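# Place the metal bar on the rack's top arms

## Task

Carry the metal bar onto the highest pair of arms on the wall rack so that it sits on both of them and stays there without the robot supporting it; then open the gripper and move the robot away from it.

## Robot and tools

Robot: two arms, left_arm and right_arm, each ending in a two-finger gripper. Its fingers point along the gripper's own +z axis and close along its y axis. The reported hand point lies between the finger pads, roughly 1 cm short of the fingertips.

World frame (used in every result): origin on the table top midway between the arms, +x out over the table, +z up, left_arm on the +y side. The names left and right do not match image sides. Printed hand positions can be a little wrong, more so at long reach.

execute_actions(actions): a list of actions run one after another. Each action is a table of up to 15 rows; each row lasts one control step (1/30 s), and if fewer than 15 rows are given the last one repeats to fill 15 steps. Every row is one flat list of 14 numbers, each in [-1, 1], covering both arms even if one is idle: left_arm dx, dy, dz, rx, ry, rz, opening, then right_arm dx, dy, dz, rx, ry, rz, opening. dx..rz are an offset, not a pose: a target relative to where that gripper measured at the start of the action (for a call's first action, the last pose a result reported), expressed in the gripper's own axes. Every row is relative to that same start, not the previous row. Scale: 1.0 = 0.6 m of travel or 180 degrees; rx, ry, rz form a single rotation vector. Opening is absolute, not an offset: +1 fully open (0.093 m), -1 closed. An empty list just returns the current state and images.

move(target, speed, blocking): target is one 14-number row laid out as above, offsets in gripper axes from the pose in the latest result that shows one, opening absolute. Each gripper travels a straight line toward its target; both paths finish together, lasting 0.5 to 10 s (cut off at 10 s, possibly short). speed is the top path speed in m/s, 0.002 to 0.5, default 0.25; turning is capped at twice that in rad/s. Paths do not avoid obstacles or the other arm, may lag or stray, and can exceed speed when an arm is nearly straight. Faster contact hits harder, and aiming beyond a contact presses harder. With blocking=false the result comes after 0.5 s while motion continues; until some result shows the move ended, other actions and moves are refused, so use wait or stop. The move: line reports the ending (done, off_target, moving, held, fault) and limits; if only one arm is named, the other finished fine. held means a safety check blocked the last step; limits=paced means the sent pose was clipped; limits=held means steps were blocked en route and the arm may then jump faster than speed. Distances from each target are also given.

wait(seconds): 0 to 10; lets the scene run with each arm holding its last command, returning early if a running move ends. stop(): brakes the running move (needs room, more at speed); fingers keep moving. zoom_image(camera, region): closer look at one camera's latest image; region [x0, y0, x1, y1] pixels, origin top-left, at most 504 by 504. Cameras: cam_head_left, cam_head_right, cam_high, cam_low, cam_left_wrist, cam_right_wrist, all 504x504; calibration matrices are supplied and may be slightly off. finished_scene(scene): pass the current scene number to end it for good once the bar rests on the rack and the arms have let go; its result tells whether it worked and gives the next task. Replying without a tool call ends everything.

Controller behaviour: each step the commanded pose is clipped to within 70 mm and 16 degrees of the measured pose, so far targets take several actions, and after an action an arm goes at most to its last clipped pose. Position wins over orientation when both cannot be met. Joint friction can leave the hand up to about 31 mm short, and very small commands may not move it. Elbows never fully straighten. Hand target lines show what each arm is now driving toward. A pose unreachable line means the clearance check altered or blocked that arm's command. Step readings list positions at some steps; HELD plus an arm label marks steps where that arm was held back. To keep an arm still, send the offset back to its desired pose in a reply's first call and zeros afterwards, always with its correct opening. The robot keeps its last command while you are composing a reply.

Gripping: grip_measured is the motor position on the same +1 open / -1 closed scale. Pads meet near -0.94; each mm of object width adds about 0.0208; each gripper has a fixed reading bias of up to about 0.02. Commanding below the object's width reading squeezes harder, up to roughly 50 to 62 N per pad (less on thin parts under about 5 mm); on a rigid flat object the reading settles at most about 0.21 below the width reading. Keep sending the closing number to hold on. The last value in each arm's Joint positions is the finger gap in metres, floored at zero.

Joint limits (rad), base to gripper: waist -2.618 to 3.054, shoulder 0 to 3.142, elbow 0 to 3.142, wrist pitch -1.571 to 1.571, wrist yaw -1.571 to 1.571, wrist roll -2.094 to 2.094. Joint torques are raw drive outputs with offsets and noise, nonzero even with no load.

Motor heat: holding loads heats motors. MOTOR HOT appears from 75 °C; at 90 °C that arm is stopped for 10 s; at 100 °C the arm and gripper go limp and fall. These appear as OVER-TEMPERATURE FAULT lines.

Avoid: dropping the bar or letting it slip, anything leaving the table, hard slams or heavy pushes, and arms colliding or pressing on each other (this can end the scene). Occasional brief tugs on a held part or pushes on loose objects may occur. Move smoothly and economically; leave the bar resting freely on both top rack arms, open, and withdraw.

Each tool is called after "Call:" by a JSON object that holds its "api" and its "payload", one argument or row to a line.

## Session

Call:
{"api": "execute_actions", "payload": {
  "actions": []
}}

Scene clock: 0.00 s.
left_arm: end_effector_position=(+0.3370, +0.3143, +0.4021) grip_measured=+1.000 end_effector_quat_wxyz=(+0.704, +0.009, +0.710, -0.013) | right_arm: end_effector_position=(+0.3847, -0.3645, +0.3884) grip_measured=+1.000 end_effector_quat_wxyz=(+0.695, -0.008, +0.719, +0.004)
Joint positions: left_arm=[ 0.005  1.053  1.059 -0.014  0.009 -0.005  0.093] | right_arm=[ 0.005  1.063  1.033 -0.005  0.013 -0.005  0.093]
Joint velocities: left_arm=[ 0.007  0.017  0.007 -0.022 -0.051 -0.007  0.   ] | right_arm=[ 0.012 -0.007 -0.017  0.11   0.007 -0.051  0.   ]
Joint torques (N m, as the arm reports them, + toward a larger angle): no reading
Motor temperatures (°C, as the motors report them): left_arm=[23 24 20 23 22 23] | right_arm=[21 20 21 24 21 22]
Hand target (left_arm): +0.337, +0.314, +0.402; +0.704, +0.009, +0.710, -0.013
Hand target (right_arm): +0.385, -0.364, +0.388; +0.695, -0.008, +0.719, +0.004

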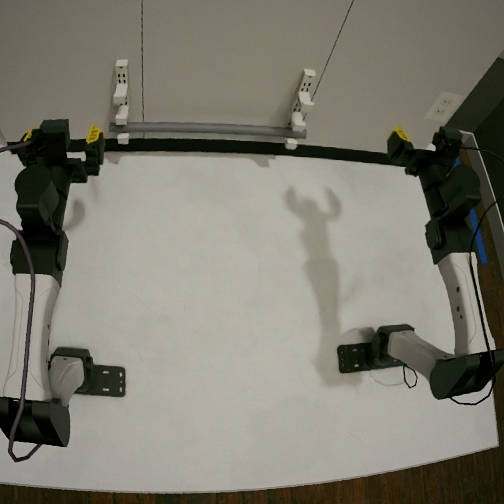

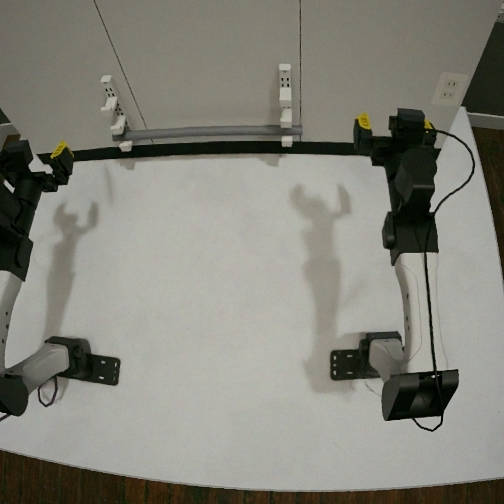

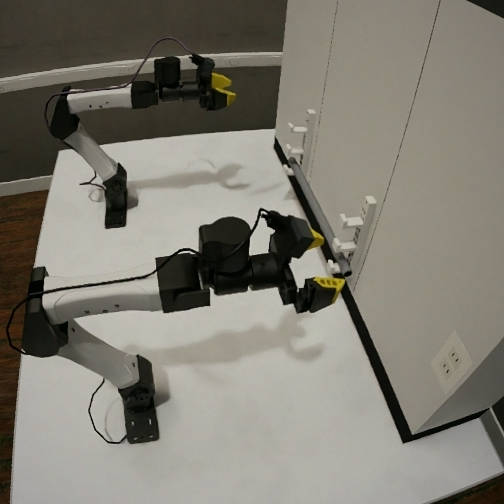

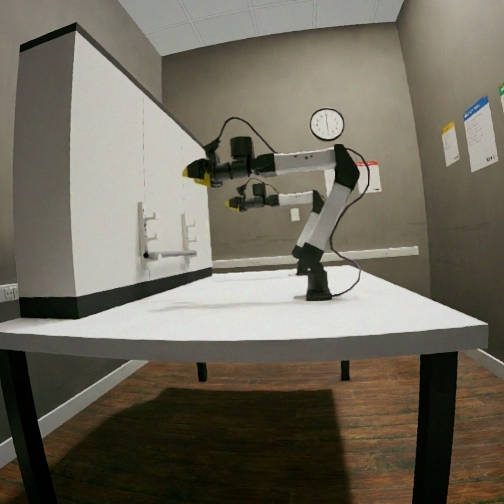

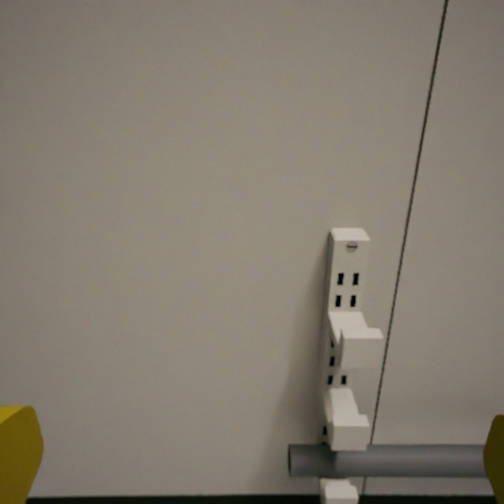

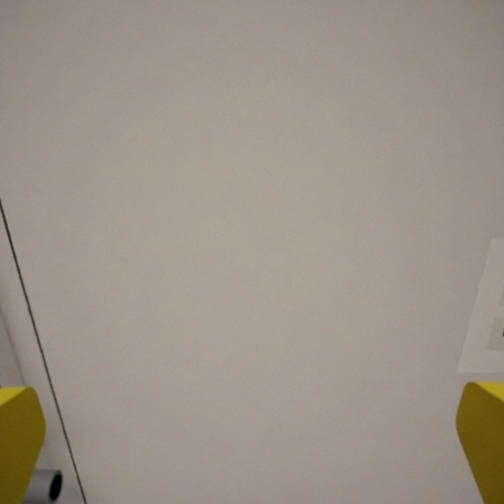

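Call:
{"api": "move", "payload": {
  "target": [0.395,-0.26,0.17,0,0,0.5,0.5,0.372,0.46,0.09,0,0,-0.5,0.5],
  "speed": 0.35
}}

Scene clock: 7.97 s.
left_arm: end_effector_position=(+0.4317, +0.1598, +0.1546) grip_measured=+0.503 end_effector_quat_wxyz=(+0.497, +0.518, +0.501, +0.483) | right_arm: end_effector_position=(+0.4213, -0.0960, +0.1574) grip_measured=+0.502 end_effector_quat_wxyz=(-0.481, +0.527, -0.496, +0.495)
Joint positions: left_arm=[-0.456  1.921  0.785  1.092 -0.452  1.553  0.069] | right_arm=[ 0.811  1.983  0.919  0.995  0.819 -1.565  0.069]
Joint velocities: left_arm=[-0.012  0.012 -0.002  0.081  0.007  0.066 -0.   ] | right_arm=[-0.012 -0.012 -0.002  0.007 -0.037  0.051  0.   ]
Joint torques (N m, as the arm reports them, + toward a larger angle): left_arm=[-0.26 -6.83  7.21  2.33 -0.2  -0.06] | right_arm=[  0.5  -10.08   8.63   1.87   0.15  -0.06]
Motor temperatures (°C, as the motors report them): left_arm=[23 24 21 26 22 23] | right_arm=[21 21 23 26 21 22]
Hand target (left_arm): +0.436, +0.155, +0.163; +0.506, +0.509, +0.495, +0.490
Hand target (right_arm): +0.424, -0.089, +0.165; -0.491, +0.518, -0.494, +0.497
Off the commanded pose (left_arm): 0.012 m, 2 deg.
Off the commanded pose (right_arm): 0.010 m, 2 deg.
move: off_target (left_arm)
camera_calibration (this result's frames):
cam_left_wrist: T_world_to_cam=[[-0.0245252, 0.00111131, -0.999699, 0.16997], [-0.381895, 0.924147, 0.0103962, 0.0547651], [0.92388, 0.382035, -0.0222405, -0.379092], [0, 0, 0, 1]] pos_world=[0.375319, 0.0940263, 0.160918]
cam_right_wrist: T_world_to_cam=[[0.0238559, 0.0334389, 0.999156, -0.167086], [-0.425626, -0.903996, 0.0404164, 0.123334], [0.904585, -0.426231, -0.00733321, -0.336601], [0, 0, 0, 1]] pos_world=[0.360965, -0.0263888, 0.159492]

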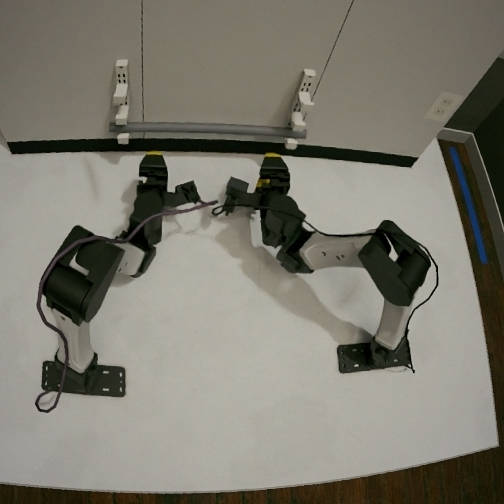

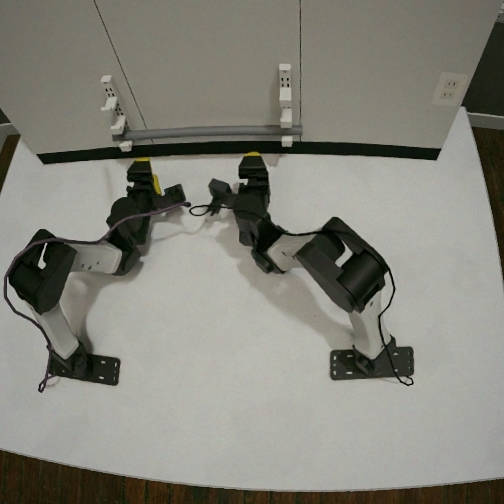

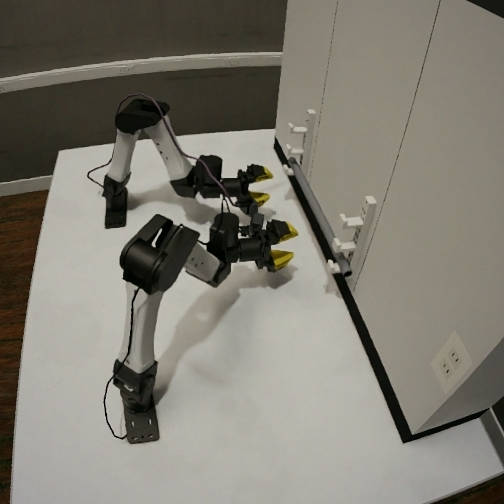

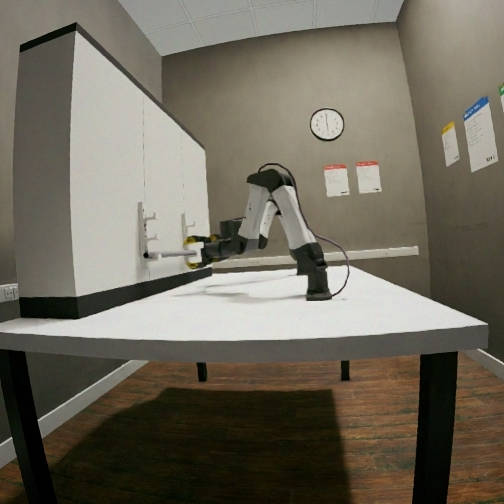

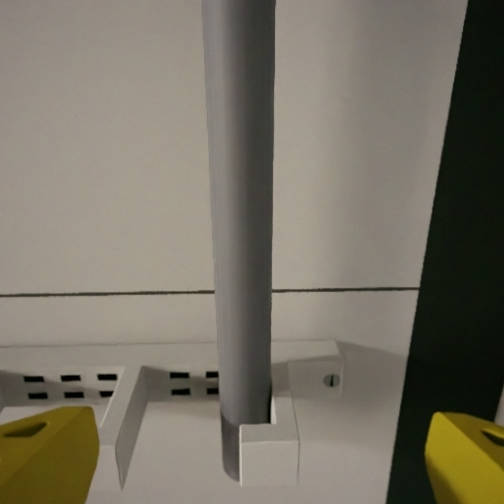

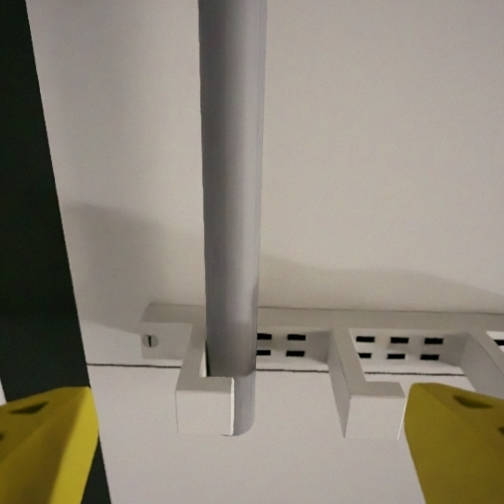

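Call:
{"api": "move", "payload": {
  "target": [0,0.024,0.18,0,0,0,0.5,0,0.003,0.175,0,0,0,0.5],
  "speed": 0.15
}}

Scene clock: 10.97 s.
left_arm: end_effector_position=(+0.5343, +0.1572, +0.1613) grip_measured=+0.503 end_effector_quat_wxyz=(+0.493, +0.521, +0.504, +0.480) | right_arm: end_effector_position=(+0.5198, -0.0942, +0.1496) grip_measured=+0.502 end_effector_quat_wxyz=(-0.481, +0.526, -0.500, +0.492)
Joint positions: left_arm=[-0.352  2.16   1.239  0.866 -0.35   1.555  0.069] | right_arm=[ 0.649  2.209  1.271  0.872  0.658 -1.567  0.069]
Joint velocities: left_arm=[-0.012 -0.002 -0.017 -0.007  0.022 -0.022  0.   ] | right_arm=[ 0.022 -0.017 -0.027 -0.037 -0.11   0.066  0.001]
Joint torques (N m, as the arm reports them, + toward a larger angle): left_arm=[ 0.46 -9.69  7.95  2.2  -0.04 -0.09] | right_arm=[ -0.88 -12.97   8.99   1.77   0.01  -0.02]
Motor temperatures (°C, as the motors report them): left_arm=[23 25 22 27 22 23] | right_arm=[21 21 23 27 21 22]
Hand target (left_arm): +0.540, +0.158, +0.166; +0.497, +0.518, +0.502, +0.482
Hand target (right_arm): +0.526, -0.093, +0.151; -0.481, +0.527, -0.498, +0.493
Off the commanded pose (left_arm): 0.007 m, 1 deg.
Off the commanded pose (right_arm): 0.006 m, 1 deg.
move: done
camera_calibration (this result's frames):
cam_left_wrist: T_world_to_cam=[[-0.0366412, 0.00258653, -0.999325, 0.185372], [-0.383193, 0.923522, 0.0164405, 0.0960743], [0.922941, 0.383537, -0.0328478, -0.470755], [0, 0, 0, 1]] pos_world=[0.478086, 0.0913456, 0.168204]
cam_right_wrist: T_world_to_cam=[[0.0296216, 0.0262347, 0.999217, -0.165443], [-0.427012, -0.903514, 0.0363807, 0.168521], [0.903761, -0.427755, -0.015561, -0.423469], [0, 0, 0, 1]] pos_world=[0.459576, -0.024539, 0.152593]

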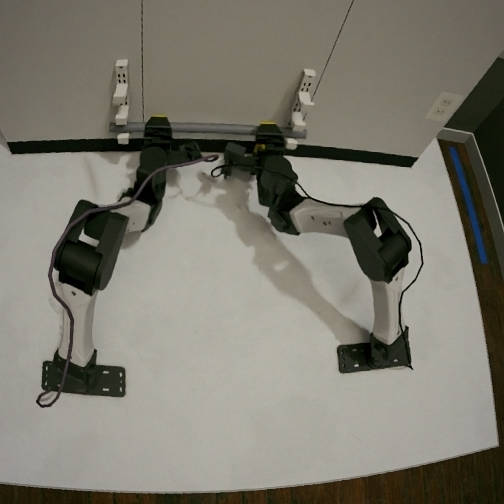

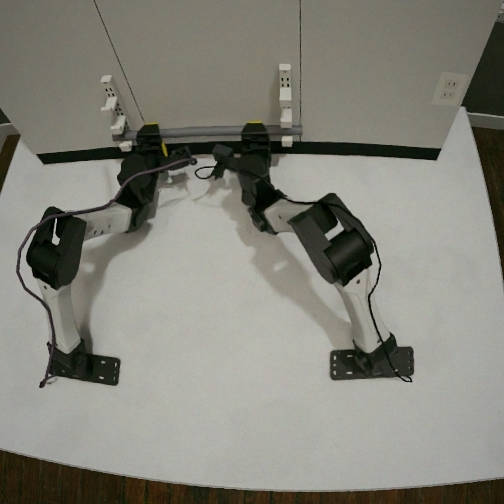

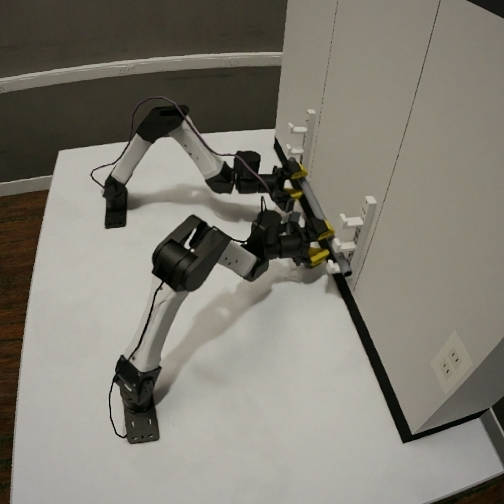

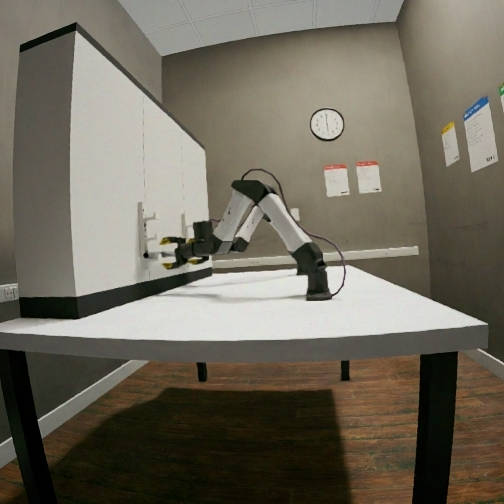

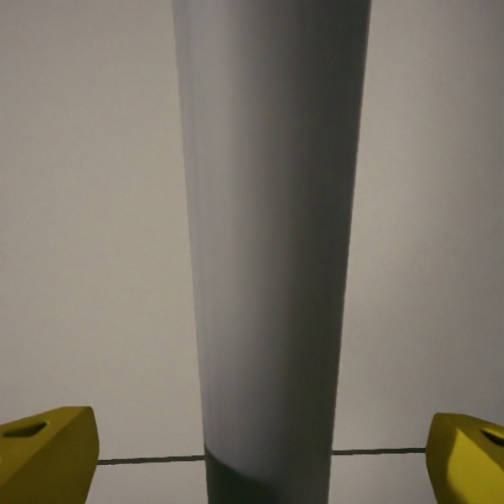

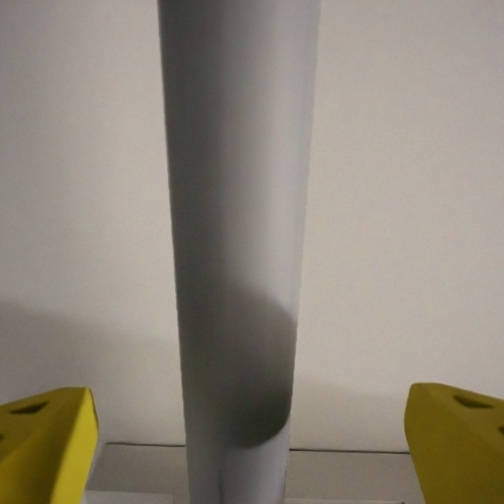

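Call:
{"api": "move", "payload": {
  "target": [0,0.007,0.023,0,0,0,0.5,0,0,0.042,0,0,0,0.5],
  "speed": 0.05
}}

Call:
{"api": "move", "payload": {
  "target": [0,0,0,0,0,0,-0.75,0,0,0,0,0,0,-0.75]
}}

Call:
{"api": "move", "payload": {
  "target": [0,0.06,0,0,0,0,-0.75,0,-0.06,0,0,0,0,-0.75],
  "speed": 0.05
}}

Scene clock: 13.40 s.
left_arm: end_effector_position=(+0.5419, +0.1535, +0.1613) grip_measured=+0.503 end_effector_quat_wxyz=(+0.491, +0.525, +0.505, +0.478) | right_arm: end_effector_position=(+0.5378, -0.0934, +0.1475) grip_measured=+0.502 end_effector_quat_wxyz=(-0.481, +0.526, -0.500, +0.492)
Joint positions: left_arm=[-0.352  2.179  1.285  0.828 -0.346  1.555  0.069] | right_arm=[ 0.625  2.256  1.348  0.841  0.634 -1.567  0.069]
Joint velocities: left_arm=[-0.002 -0.002 -0.027 -0.022 -0.022 -0.11  -0.001] | right_arm=[ 0.012  0.012  0.002 -0.037  0.037 -0.066 -0.   ]
Joint torques (N m, as the arm reports them, + toward a larger angle): left_arm=[  0.79 -10.04   7.98   2.24  -0.08  -0.1 ] | right_arm=[ -1.11 -13.39   9.26   1.78   0.01  -0.02]
Motor temperatures (°C, as the motors report them): left_arm=[23 26 22 27 22 23] | right_arm=[21 22 24 27 21 22]
Hand target (left_arm): +0.548, +0.157, +0.165; +0.493, +0.521, +0.504, +0.480
Hand target (right_arm): +0.545, -0.094, +0.148; -0.481, +0.526, -0.500, +0.492
Off the commanded pose (left_arm): 0.008 m, 1 deg.
Off the commanded pose (right_arm): 0.007 m, 0 deg.
move: done
camera_calibration (this result's frames):
cam_left_wrist: T_world_to_cam=[[-0.0469741, 0.00663032, -0.998874, 0.190515], [-0.379464, 0.924895, 0.0239843, 0.0989606], [0.924013, 0.380164, -0.0409302, -0.475134], [0, 0, 0, 1]] pos_world=[0.485532, 0.0878374, 0.16848]
cam_right_wrist: T_world_to_cam=[[0.0311889, 0.0254612, 0.999189, -0.16481], [-0.426313, -0.903846, 0.0363387, 0.176635], [0.904038, -0.427101, -0.0173355, -0.439234], [0, 0, 0, 1]] pos_world=[0.477526, -0.0237503, 0.150643]

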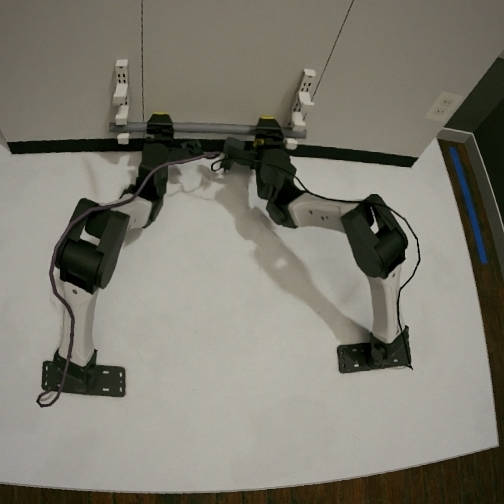

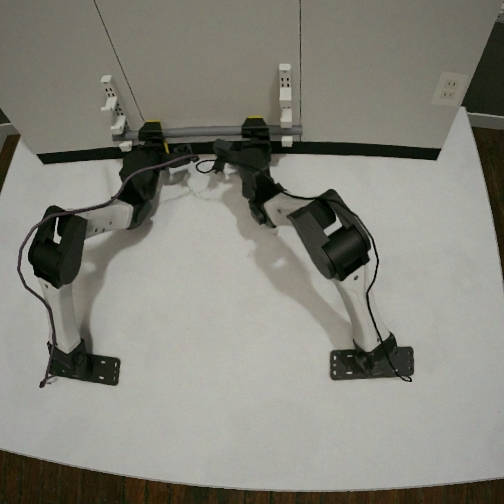

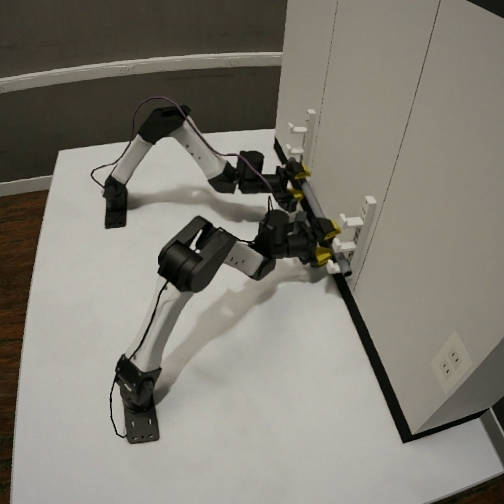

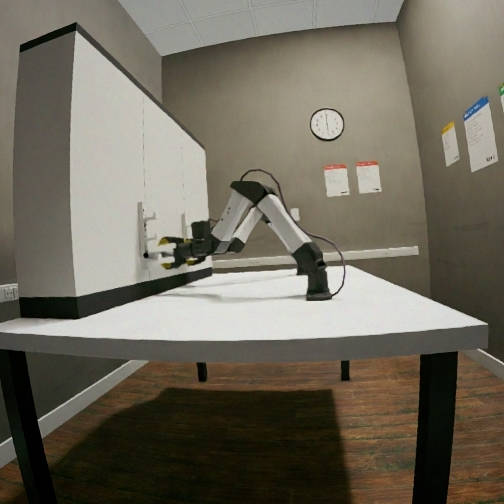

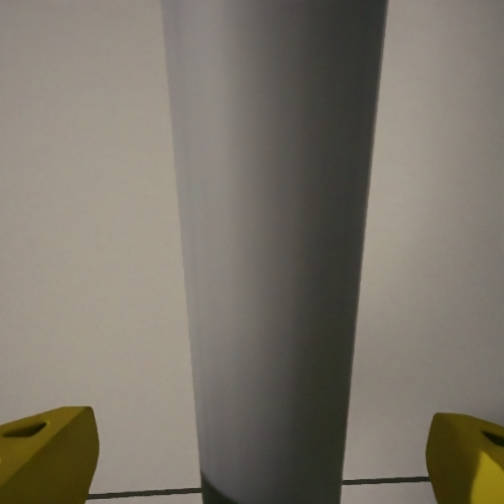

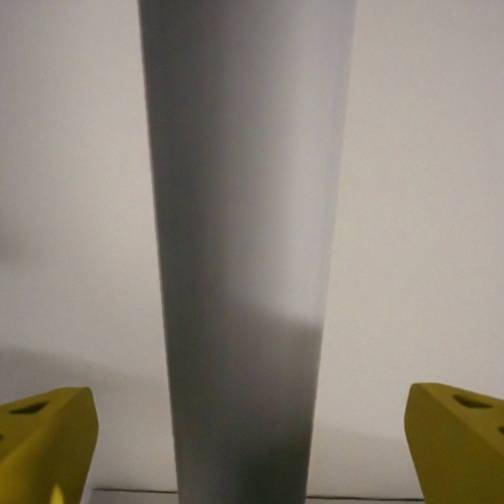

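Scene clock: 13.90 s.
left_arm: end_effector_position=(+0.5418, +0.1535, +0.1597) grip_measured=-0.595 end_effector_quat_wxyz=(+0.490, +0.526, +0.508, +0.475) | right_arm: end_effector_position=(+0.5377, -0.0934, +0.1460) grip_measured=-0.605 end_effector_quat_wxyz=(-0.481, +0.526, -0.503, +0.489)
Joint positions: left_arm=[-0.352  2.179  1.285  0.821 -0.346  1.548  0.017] | right_arm=[ 0.625  2.256  1.348  0.834  0.634 -1.557  0.016]
Joint velocities: left_arm=[-0.002 -0.007 -0.007  0.007 -0.051  0.095  0.   ] | right_arm=[-0.012  0.012  0.002  0.022  0.037 -0.051  0.   ]
Joint torques (N m, as the arm reports them, + toward a larger angle): left_arm=[  0.16 -10.86   6.32   2.24  -0.14  -0.06] | right_arm=[ -0.18 -14.81   7.03   1.95   0.09  -0.09]
Motor temperatures (°C, as the motors report them): left_arm=[23 26 22 28 22 23] | right_arm=[21 23 24 27 21 22]
Hand target (left_arm): +0.542, +0.153, +0.161; +0.491, +0.526, +0.505, +0.477
Hand target (right_arm): +0.538, -0.093, +0.148; -0.481, +0.526, -0.500, +0.492
Off the commanded pose (left_arm): 0.002 m, 0 deg.
Off the commanded pose (right_arm): 0.002 m, 0 deg.
move: done
camera_calibration (this result's frames):
cam_left_wrist: T_world_to_cam=[[-0.0535809, 0.00230677, -0.998561, 0.193112], [-0.379376, 0.924969, 0.0224934, 0.0991586], [0.92369, 0.380035, -0.0486856, -0.47366], [0, 0, 0, 1]] pos_world=[0.48548, 0.0878432, 0.167543]
cam_right_wrist: T_world_to_cam=[[0.0371165, 0.0195516, 0.99912, -0.16702], [-0.426636, -0.903801, 0.0335356, 0.177182], [0.903661, -0.427505, -0.0252045, -0.437897], [0, 0, 0, 1]] pos_world=[0.477502, -0.0238006, 0.149894]

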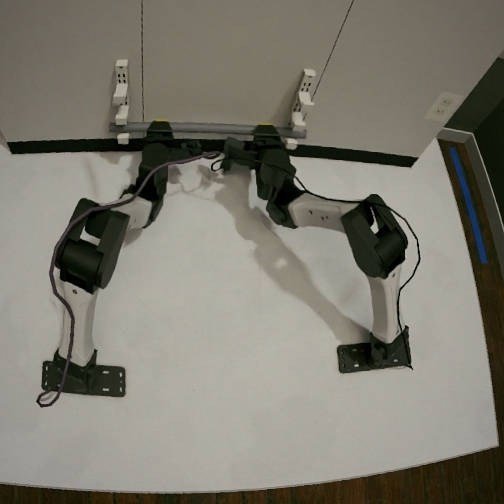

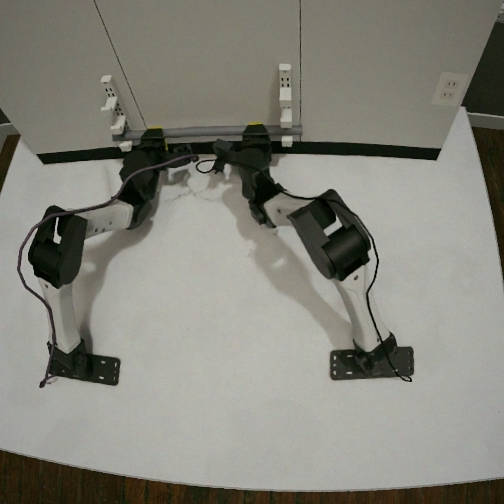

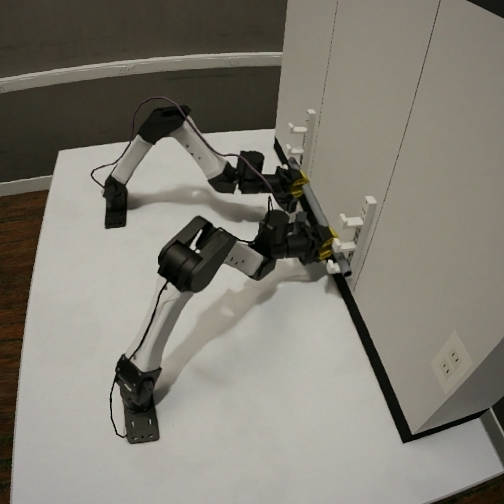

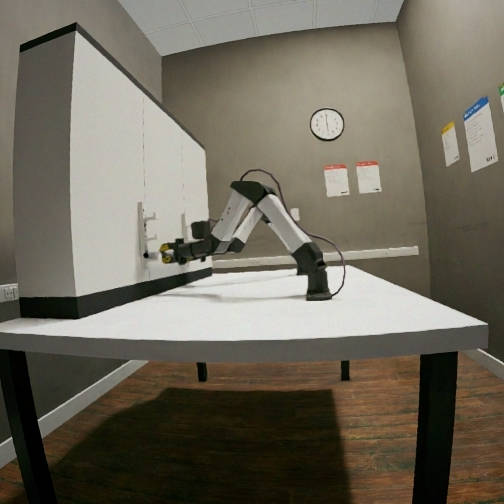

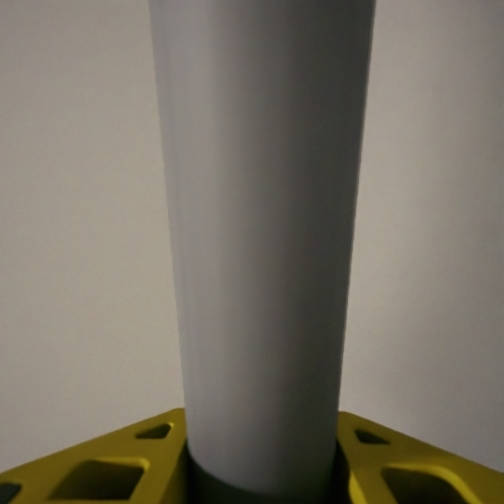

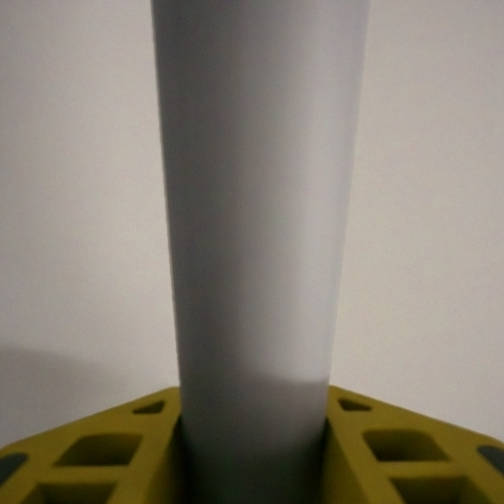

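Scene clock: 14.90 s.
left_arm: end_effector_position=(+0.5397, +0.1528, +0.1600) grip_measured=-0.595 end_effector_quat_wxyz=(+0.473, +0.545, +0.522, +0.456) | right_arm: end_effector_position=(+0.5343, -0.0947, +0.1459) grip_measured=-0.605 end_effector_quat_wxyz=(-0.465, +0.543, -0.515, +0.473)
Joint positions: left_arm=[-0.352  2.14   1.302  0.691 -0.337  1.525  0.017] | right_arm=[ 0.625  2.213  1.348  0.716  0.627 -1.517  0.016]
Joint velocities: left_arm=[-0.017 -0.002  0.007 -0.037 -0.051  0.022  0.001] | right_arm=[-0.007  0.012 -0.002 -0.022  0.081 -0.066  0.001]
Joint torques (N m, as the arm reports them, + toward a larger angle): left_arm=[  0.13 -13.15   8.59   2.32  -0.24   0.24] | right_arm=[ -0.31 -17.51   9.92   1.91   0.19  -0.31]
Motor temperatures (°C, as the motors report them): left_arm=[23 27 23 28 22 23] | right_arm=[21 23 24 27 21 22]
Hand target (left_arm): +0.543, +0.154, +0.196; +0.490, +0.526, +0.508, +0.475
Hand target (right_arm): +0.538, -0.094, +0.182; -0.481, +0.526, -0.504, +0.489
Off the commanded pose (left_arm): 0.036 m, 4 deg.
Off the commanded pose (right_arm): 0.036 m, 4 deg.
move: off_target (left_arm, right_arm)
camera_calibration (this result's frames):
cam_left_wrist: T_world_to_cam=[[-0.122481, 0.00637213, -0.99245, 0.228903], [-0.370918, 0.927224, 0.0517292, 0.0894069], [0.920553, 0.374454, -0.111203, -0.458935], [0, 0, 0, 1]] pos_world=[0.483673, 0.0874909, 0.171514]
cam_right_wrist: T_world_to_cam=[[0.09785, 0.0251082, 0.994884, -0.198105], [-0.420036, -0.905237, 0.0641576, 0.166496], [0.902217, -0.424165, -0.0780311, -0.426603], [0, 0, 0, 1]] pos_world=[0.474208, -0.0252578, 0.153121]

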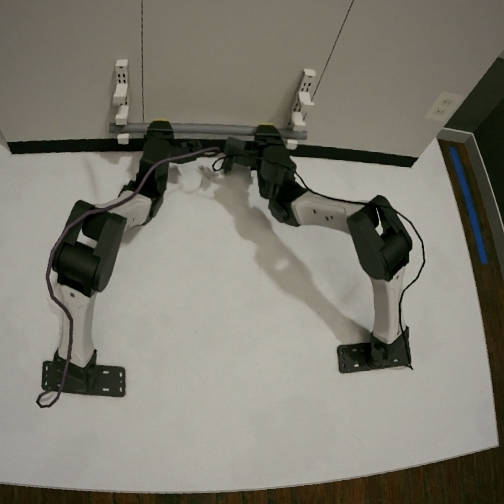

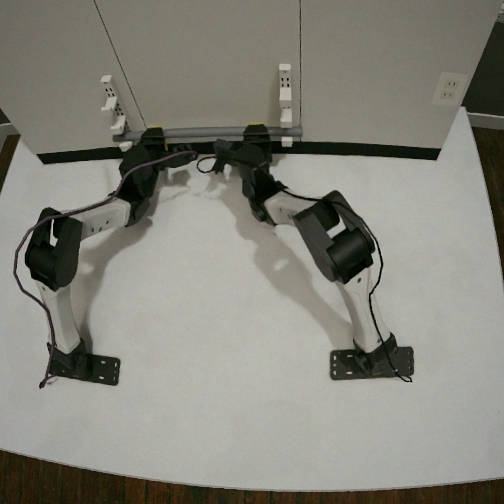

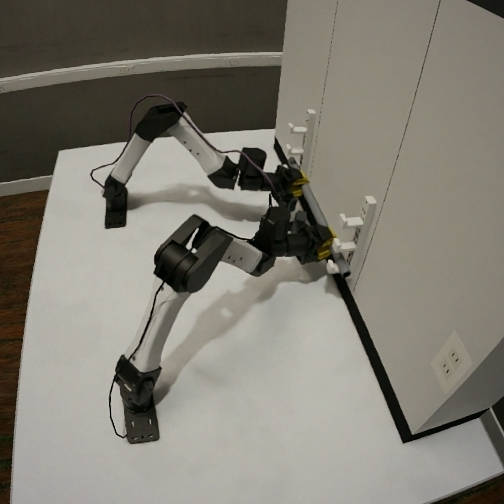

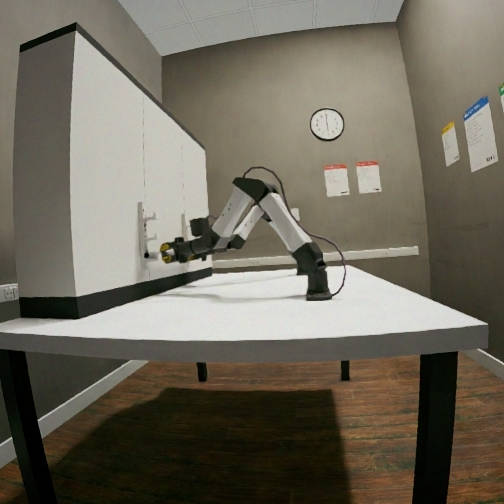

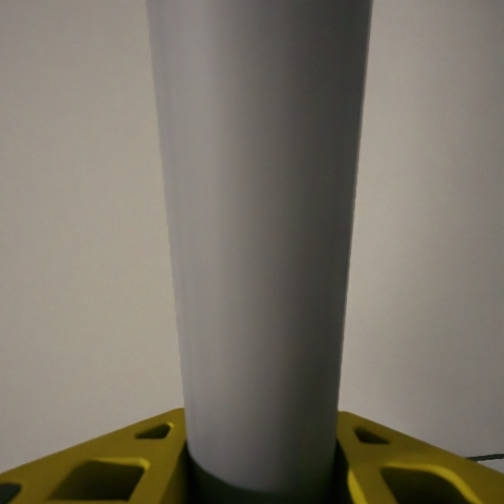

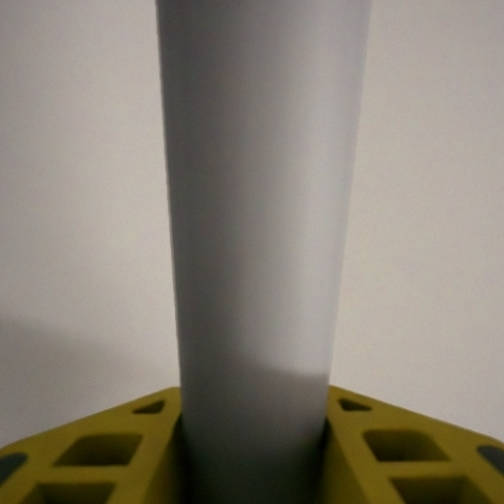

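Call:
{"api": "execute_actions", "payload": {
  "actions": [
    [[0,0.07,-0.005,-0.022,0,0,-0.75,0,-0.07,-0.005,0.022,0,0,-0.75],[0,0.08,-0.005,-0.022,0,0,-0.75,0,-0.08,-0.005,0.022,0,0,-0.75],[0,0.09,-0.005,-0.022,0,0,-0.75,0,-0.09,-0.005,0.022,0,0,-0.75],[0,0.1,-0.007,-0.022,0,0,-0.75,0,-0.1,-0.005,0.022,0,0,-0.75]]
  ]
}}

Call:
{"api": "wait", "payload": {
  "seconds": 0.5
}}

Scene clock: 17.13 s.
left_arm: end_effector_position=(+0.5369, +0.1502, +0.1676) grip_measured=-0.595 end_effector_quat_wxyz=(+0.462, +0.559, +0.529, +0.440) | right_arm: end_effector_position=(+0.5303, -0.0973, +0.1537) grip_measured=-0.605 end_effector_quat_wxyz=(-0.454, +0.553, -0.522, +0.465)
Joint positions: left_arm=[-0.355  2.1    1.326  0.578 -0.325  1.51   0.017] | right_arm=[ 0.625  2.166  1.348  0.624  0.624 -1.498  0.016]
Joint velocities: left_arm=[-0.007 -0.007  0.007 -0.051  0.095 -0.007 -0.001] | right_arm=[ 0.002 -0.002 -0.022 -0.066  0.051  0.007  0.001]
Joint torques (N m, as the arm reports them, + toward a larger angle): left_arm=[  0.41 -14.06   9.44   2.71  -0.32   0.43] | right_arm=[ -0.33 -17.9   10.88   2.28   0.16  -0.56]
Motor temperatures (°C, as the motors report them): left_arm=[23 28 23 28 22 23] | right_arm=[21 25 24 28 21 22]
Hand target (left_arm): +0.541, +0.153, +0.220; +0.491, +0.528, +0.507, +0.474
Hand target (right_arm): +0.535, -0.095, +0.205; -0.482, +0.526, -0.501, +0.490
Off the commanded pose (left_arm): 0.053 m, 7 deg.
Off the commanded pose (right_arm): 0.053 m, 6 deg.
Step readings (end_effector_position):
0: left_arm (+0.5397, +0.1528, +0.1598) | right_arm (+0.5343, -0.0947, +0.1459)
1: left_arm (+0.5395, +0.1527, +0.1604) | right_arm (+0.5342, -0.0947, +0.1467)
2: left_arm (+0.5390, +0.1526, +0.1606) | right_arm (+0.5339, -0.0949, +0.1469)
4: left_arm (+0.5382, +0.1522, +0.1616) | right_arm (+0.5328, -0.0954, +0.1478)
8: left_arm (+0.5374, +0.1507, +0.1678) | right_arm (+0.5311, -0.0966, +0.1538)
15: end_effector_position above
camera_calibration (this result's frames):
cam_left_wrist: T_world_to_cam=[[-0.16934, 0.00962715, -0.985511, 0.259644], [-0.356992, 0.931448, 0.0704407, 0.0791227], [0.91863, 0.363747, -0.154295, -0.444612], [0, 0, 0, 1]] pos_world=[0.480648, 0.0855282, 0.181707]
cam_right_wrist: T_world_to_cam=[[0.133711, 0.0320632, 0.990502, -0.223059], [-0.417778, -0.9045, 0.0856766, 0.157468], [0.898656, -0.425266, -0.107546, -0.417183], [0, 0, 0, 1]] pos_world=[0.470516, -0.0278324, 0.162582]

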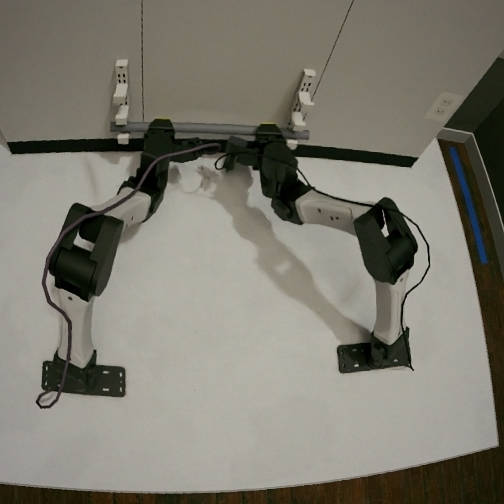

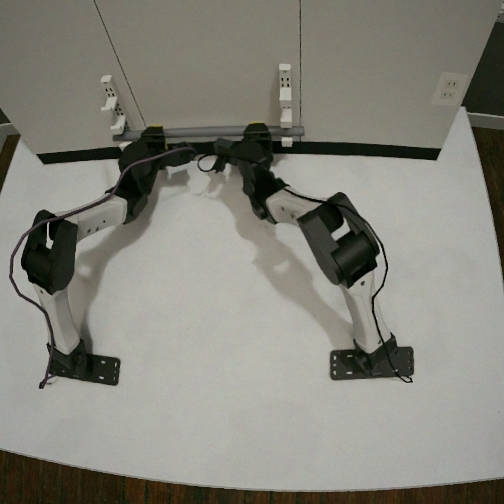

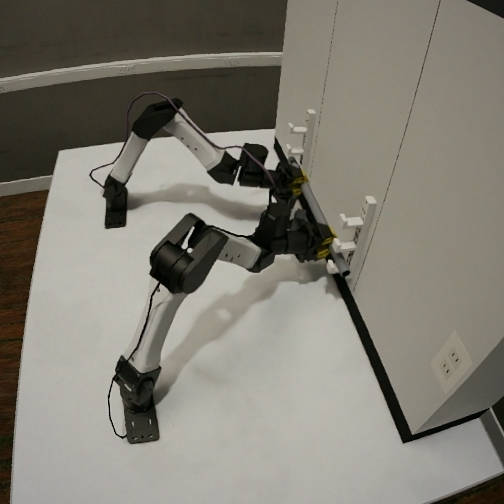

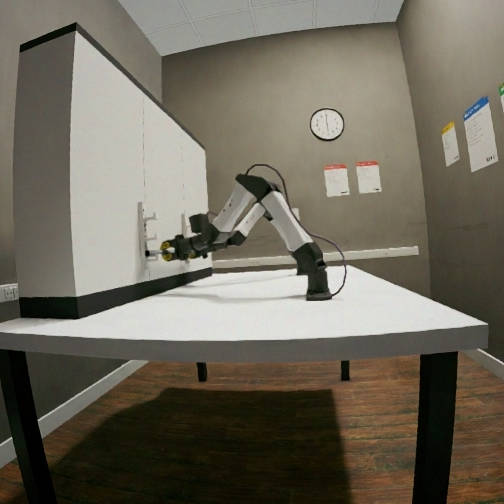

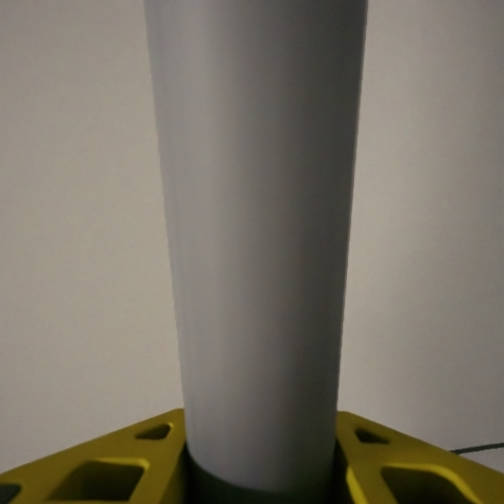

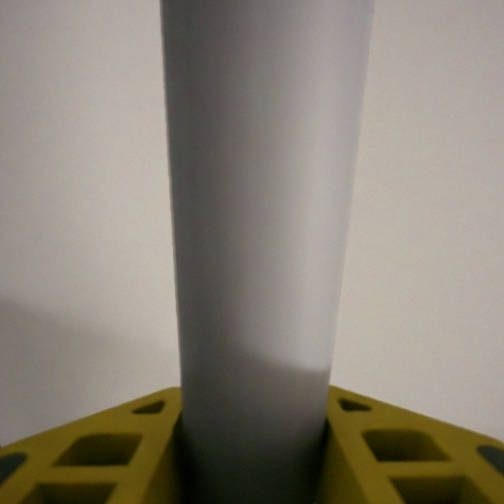

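Scene clock: 17.63 s.
left_arm: end_effector_position=(+0.5365, +0.1500, +0.1659) grip_measured=-0.595 end_effector_quat_wxyz=(+0.461, +0.560, +0.531, +0.438) | right_arm: end_effector_position=(+0.5301, -0.0975, +0.1522) grip_measured=-0.605 end_effector_quat_wxyz=(-0.452, +0.554, -0.524, +0.463)
Joint positions: left_arm=[-0.355  2.1    1.326  0.57  -0.324  1.506  0.017] | right_arm=[ 0.625  2.166  1.348  0.616  0.624 -1.493  0.016]
Joint velocities: left_arm=[ 0.007  0.007 -0.007  0.051 -0.022 -0.051 -0.001] | right_arm=[-0.007  0.002 -0.007 -0.037 -0.022  0.037  0.   ]
Joint torques (N m, as the arm reports them, + toward a larger angle): left_arm=[  0.35 -13.78   9.42   2.7   -0.34   0.35] | right_arm=[ -0.33 -17.85  10.72   2.26   0.21  -0.56]
Motor temperatures (°C, as the motors report them): left_arm=[23 29 23 29 22 23] | right_arm=[21 25 25 28 21 22]
Hand target (left_arm): +0.541, +0.153, +0.220; +0.491, +0.528, +0.507, +0.473
Hand target (right_arm): +0.535, -0.095, +0.205; -0.482, +0.526, -0.501, +0.490
Off the commanded pose (left_arm): 0.055 m, 7 deg.
Off the commanded pose (right_arm): 0.055 m, 6 deg.
wait: 0.50 s; at rest by 0.17 s
camera_calibration (this result's frames):
cam_left_wrist: T_world_to_cam=[[-0.176186, 0.00892274, -0.984317, 0.261517], [-0.356045, 0.931677, 0.0721751, 0.0784792], [0.917709, 0.363177, -0.160971, -0.442746], [0, 0, 0, 1]] pos_world=[0.48033, 0.0853446, 0.180482]
cam_right_wrist: T_world_to_cam=[[0.139828, 0.0316812, 0.989669, -0.224611], [-0.41796, -0.904194, 0.0879976, 0.157097], [0.89764, -0.425946, -0.11319, -0.415877], [0, 0, 0, 1]] pos_world=[0.470375, -0.027979, 0.161393]

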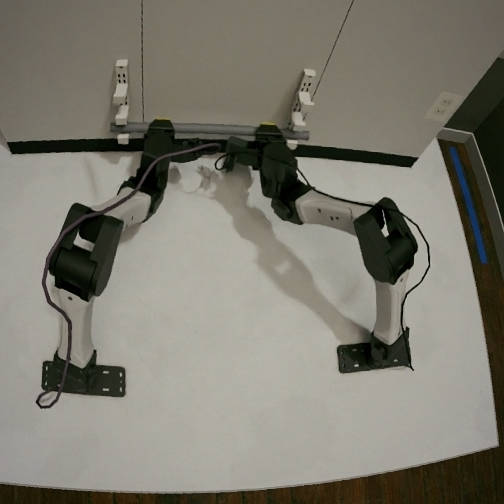

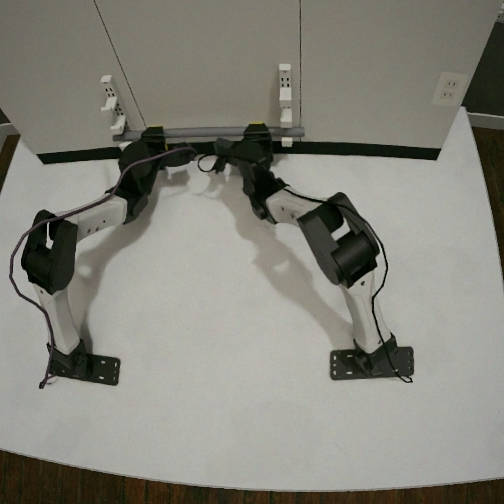

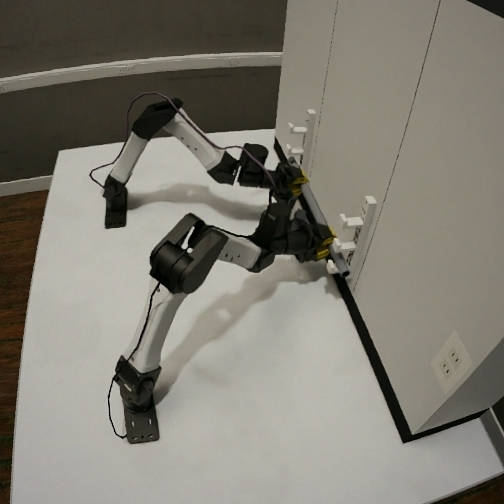

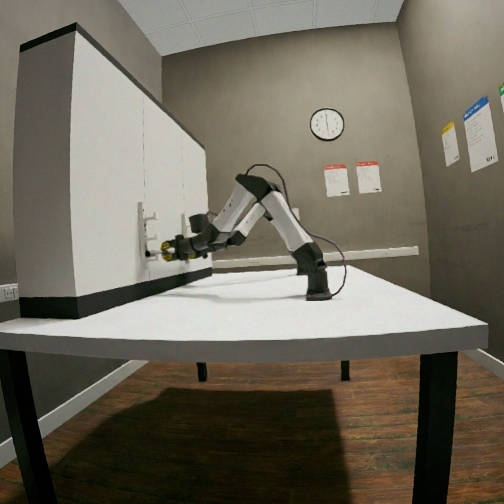

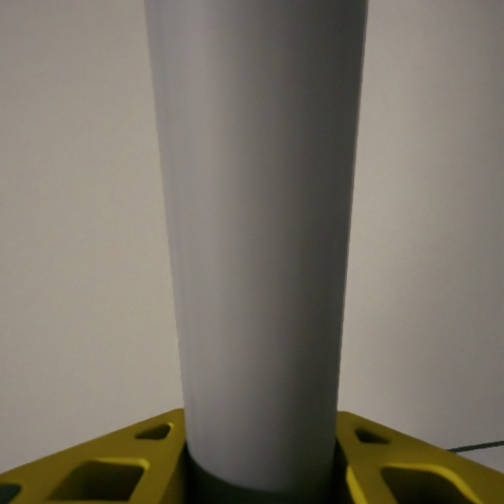

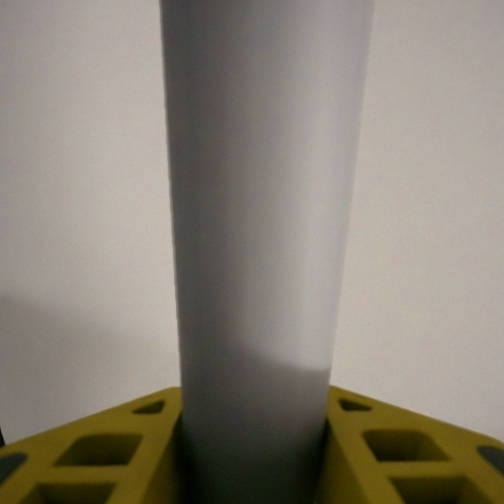

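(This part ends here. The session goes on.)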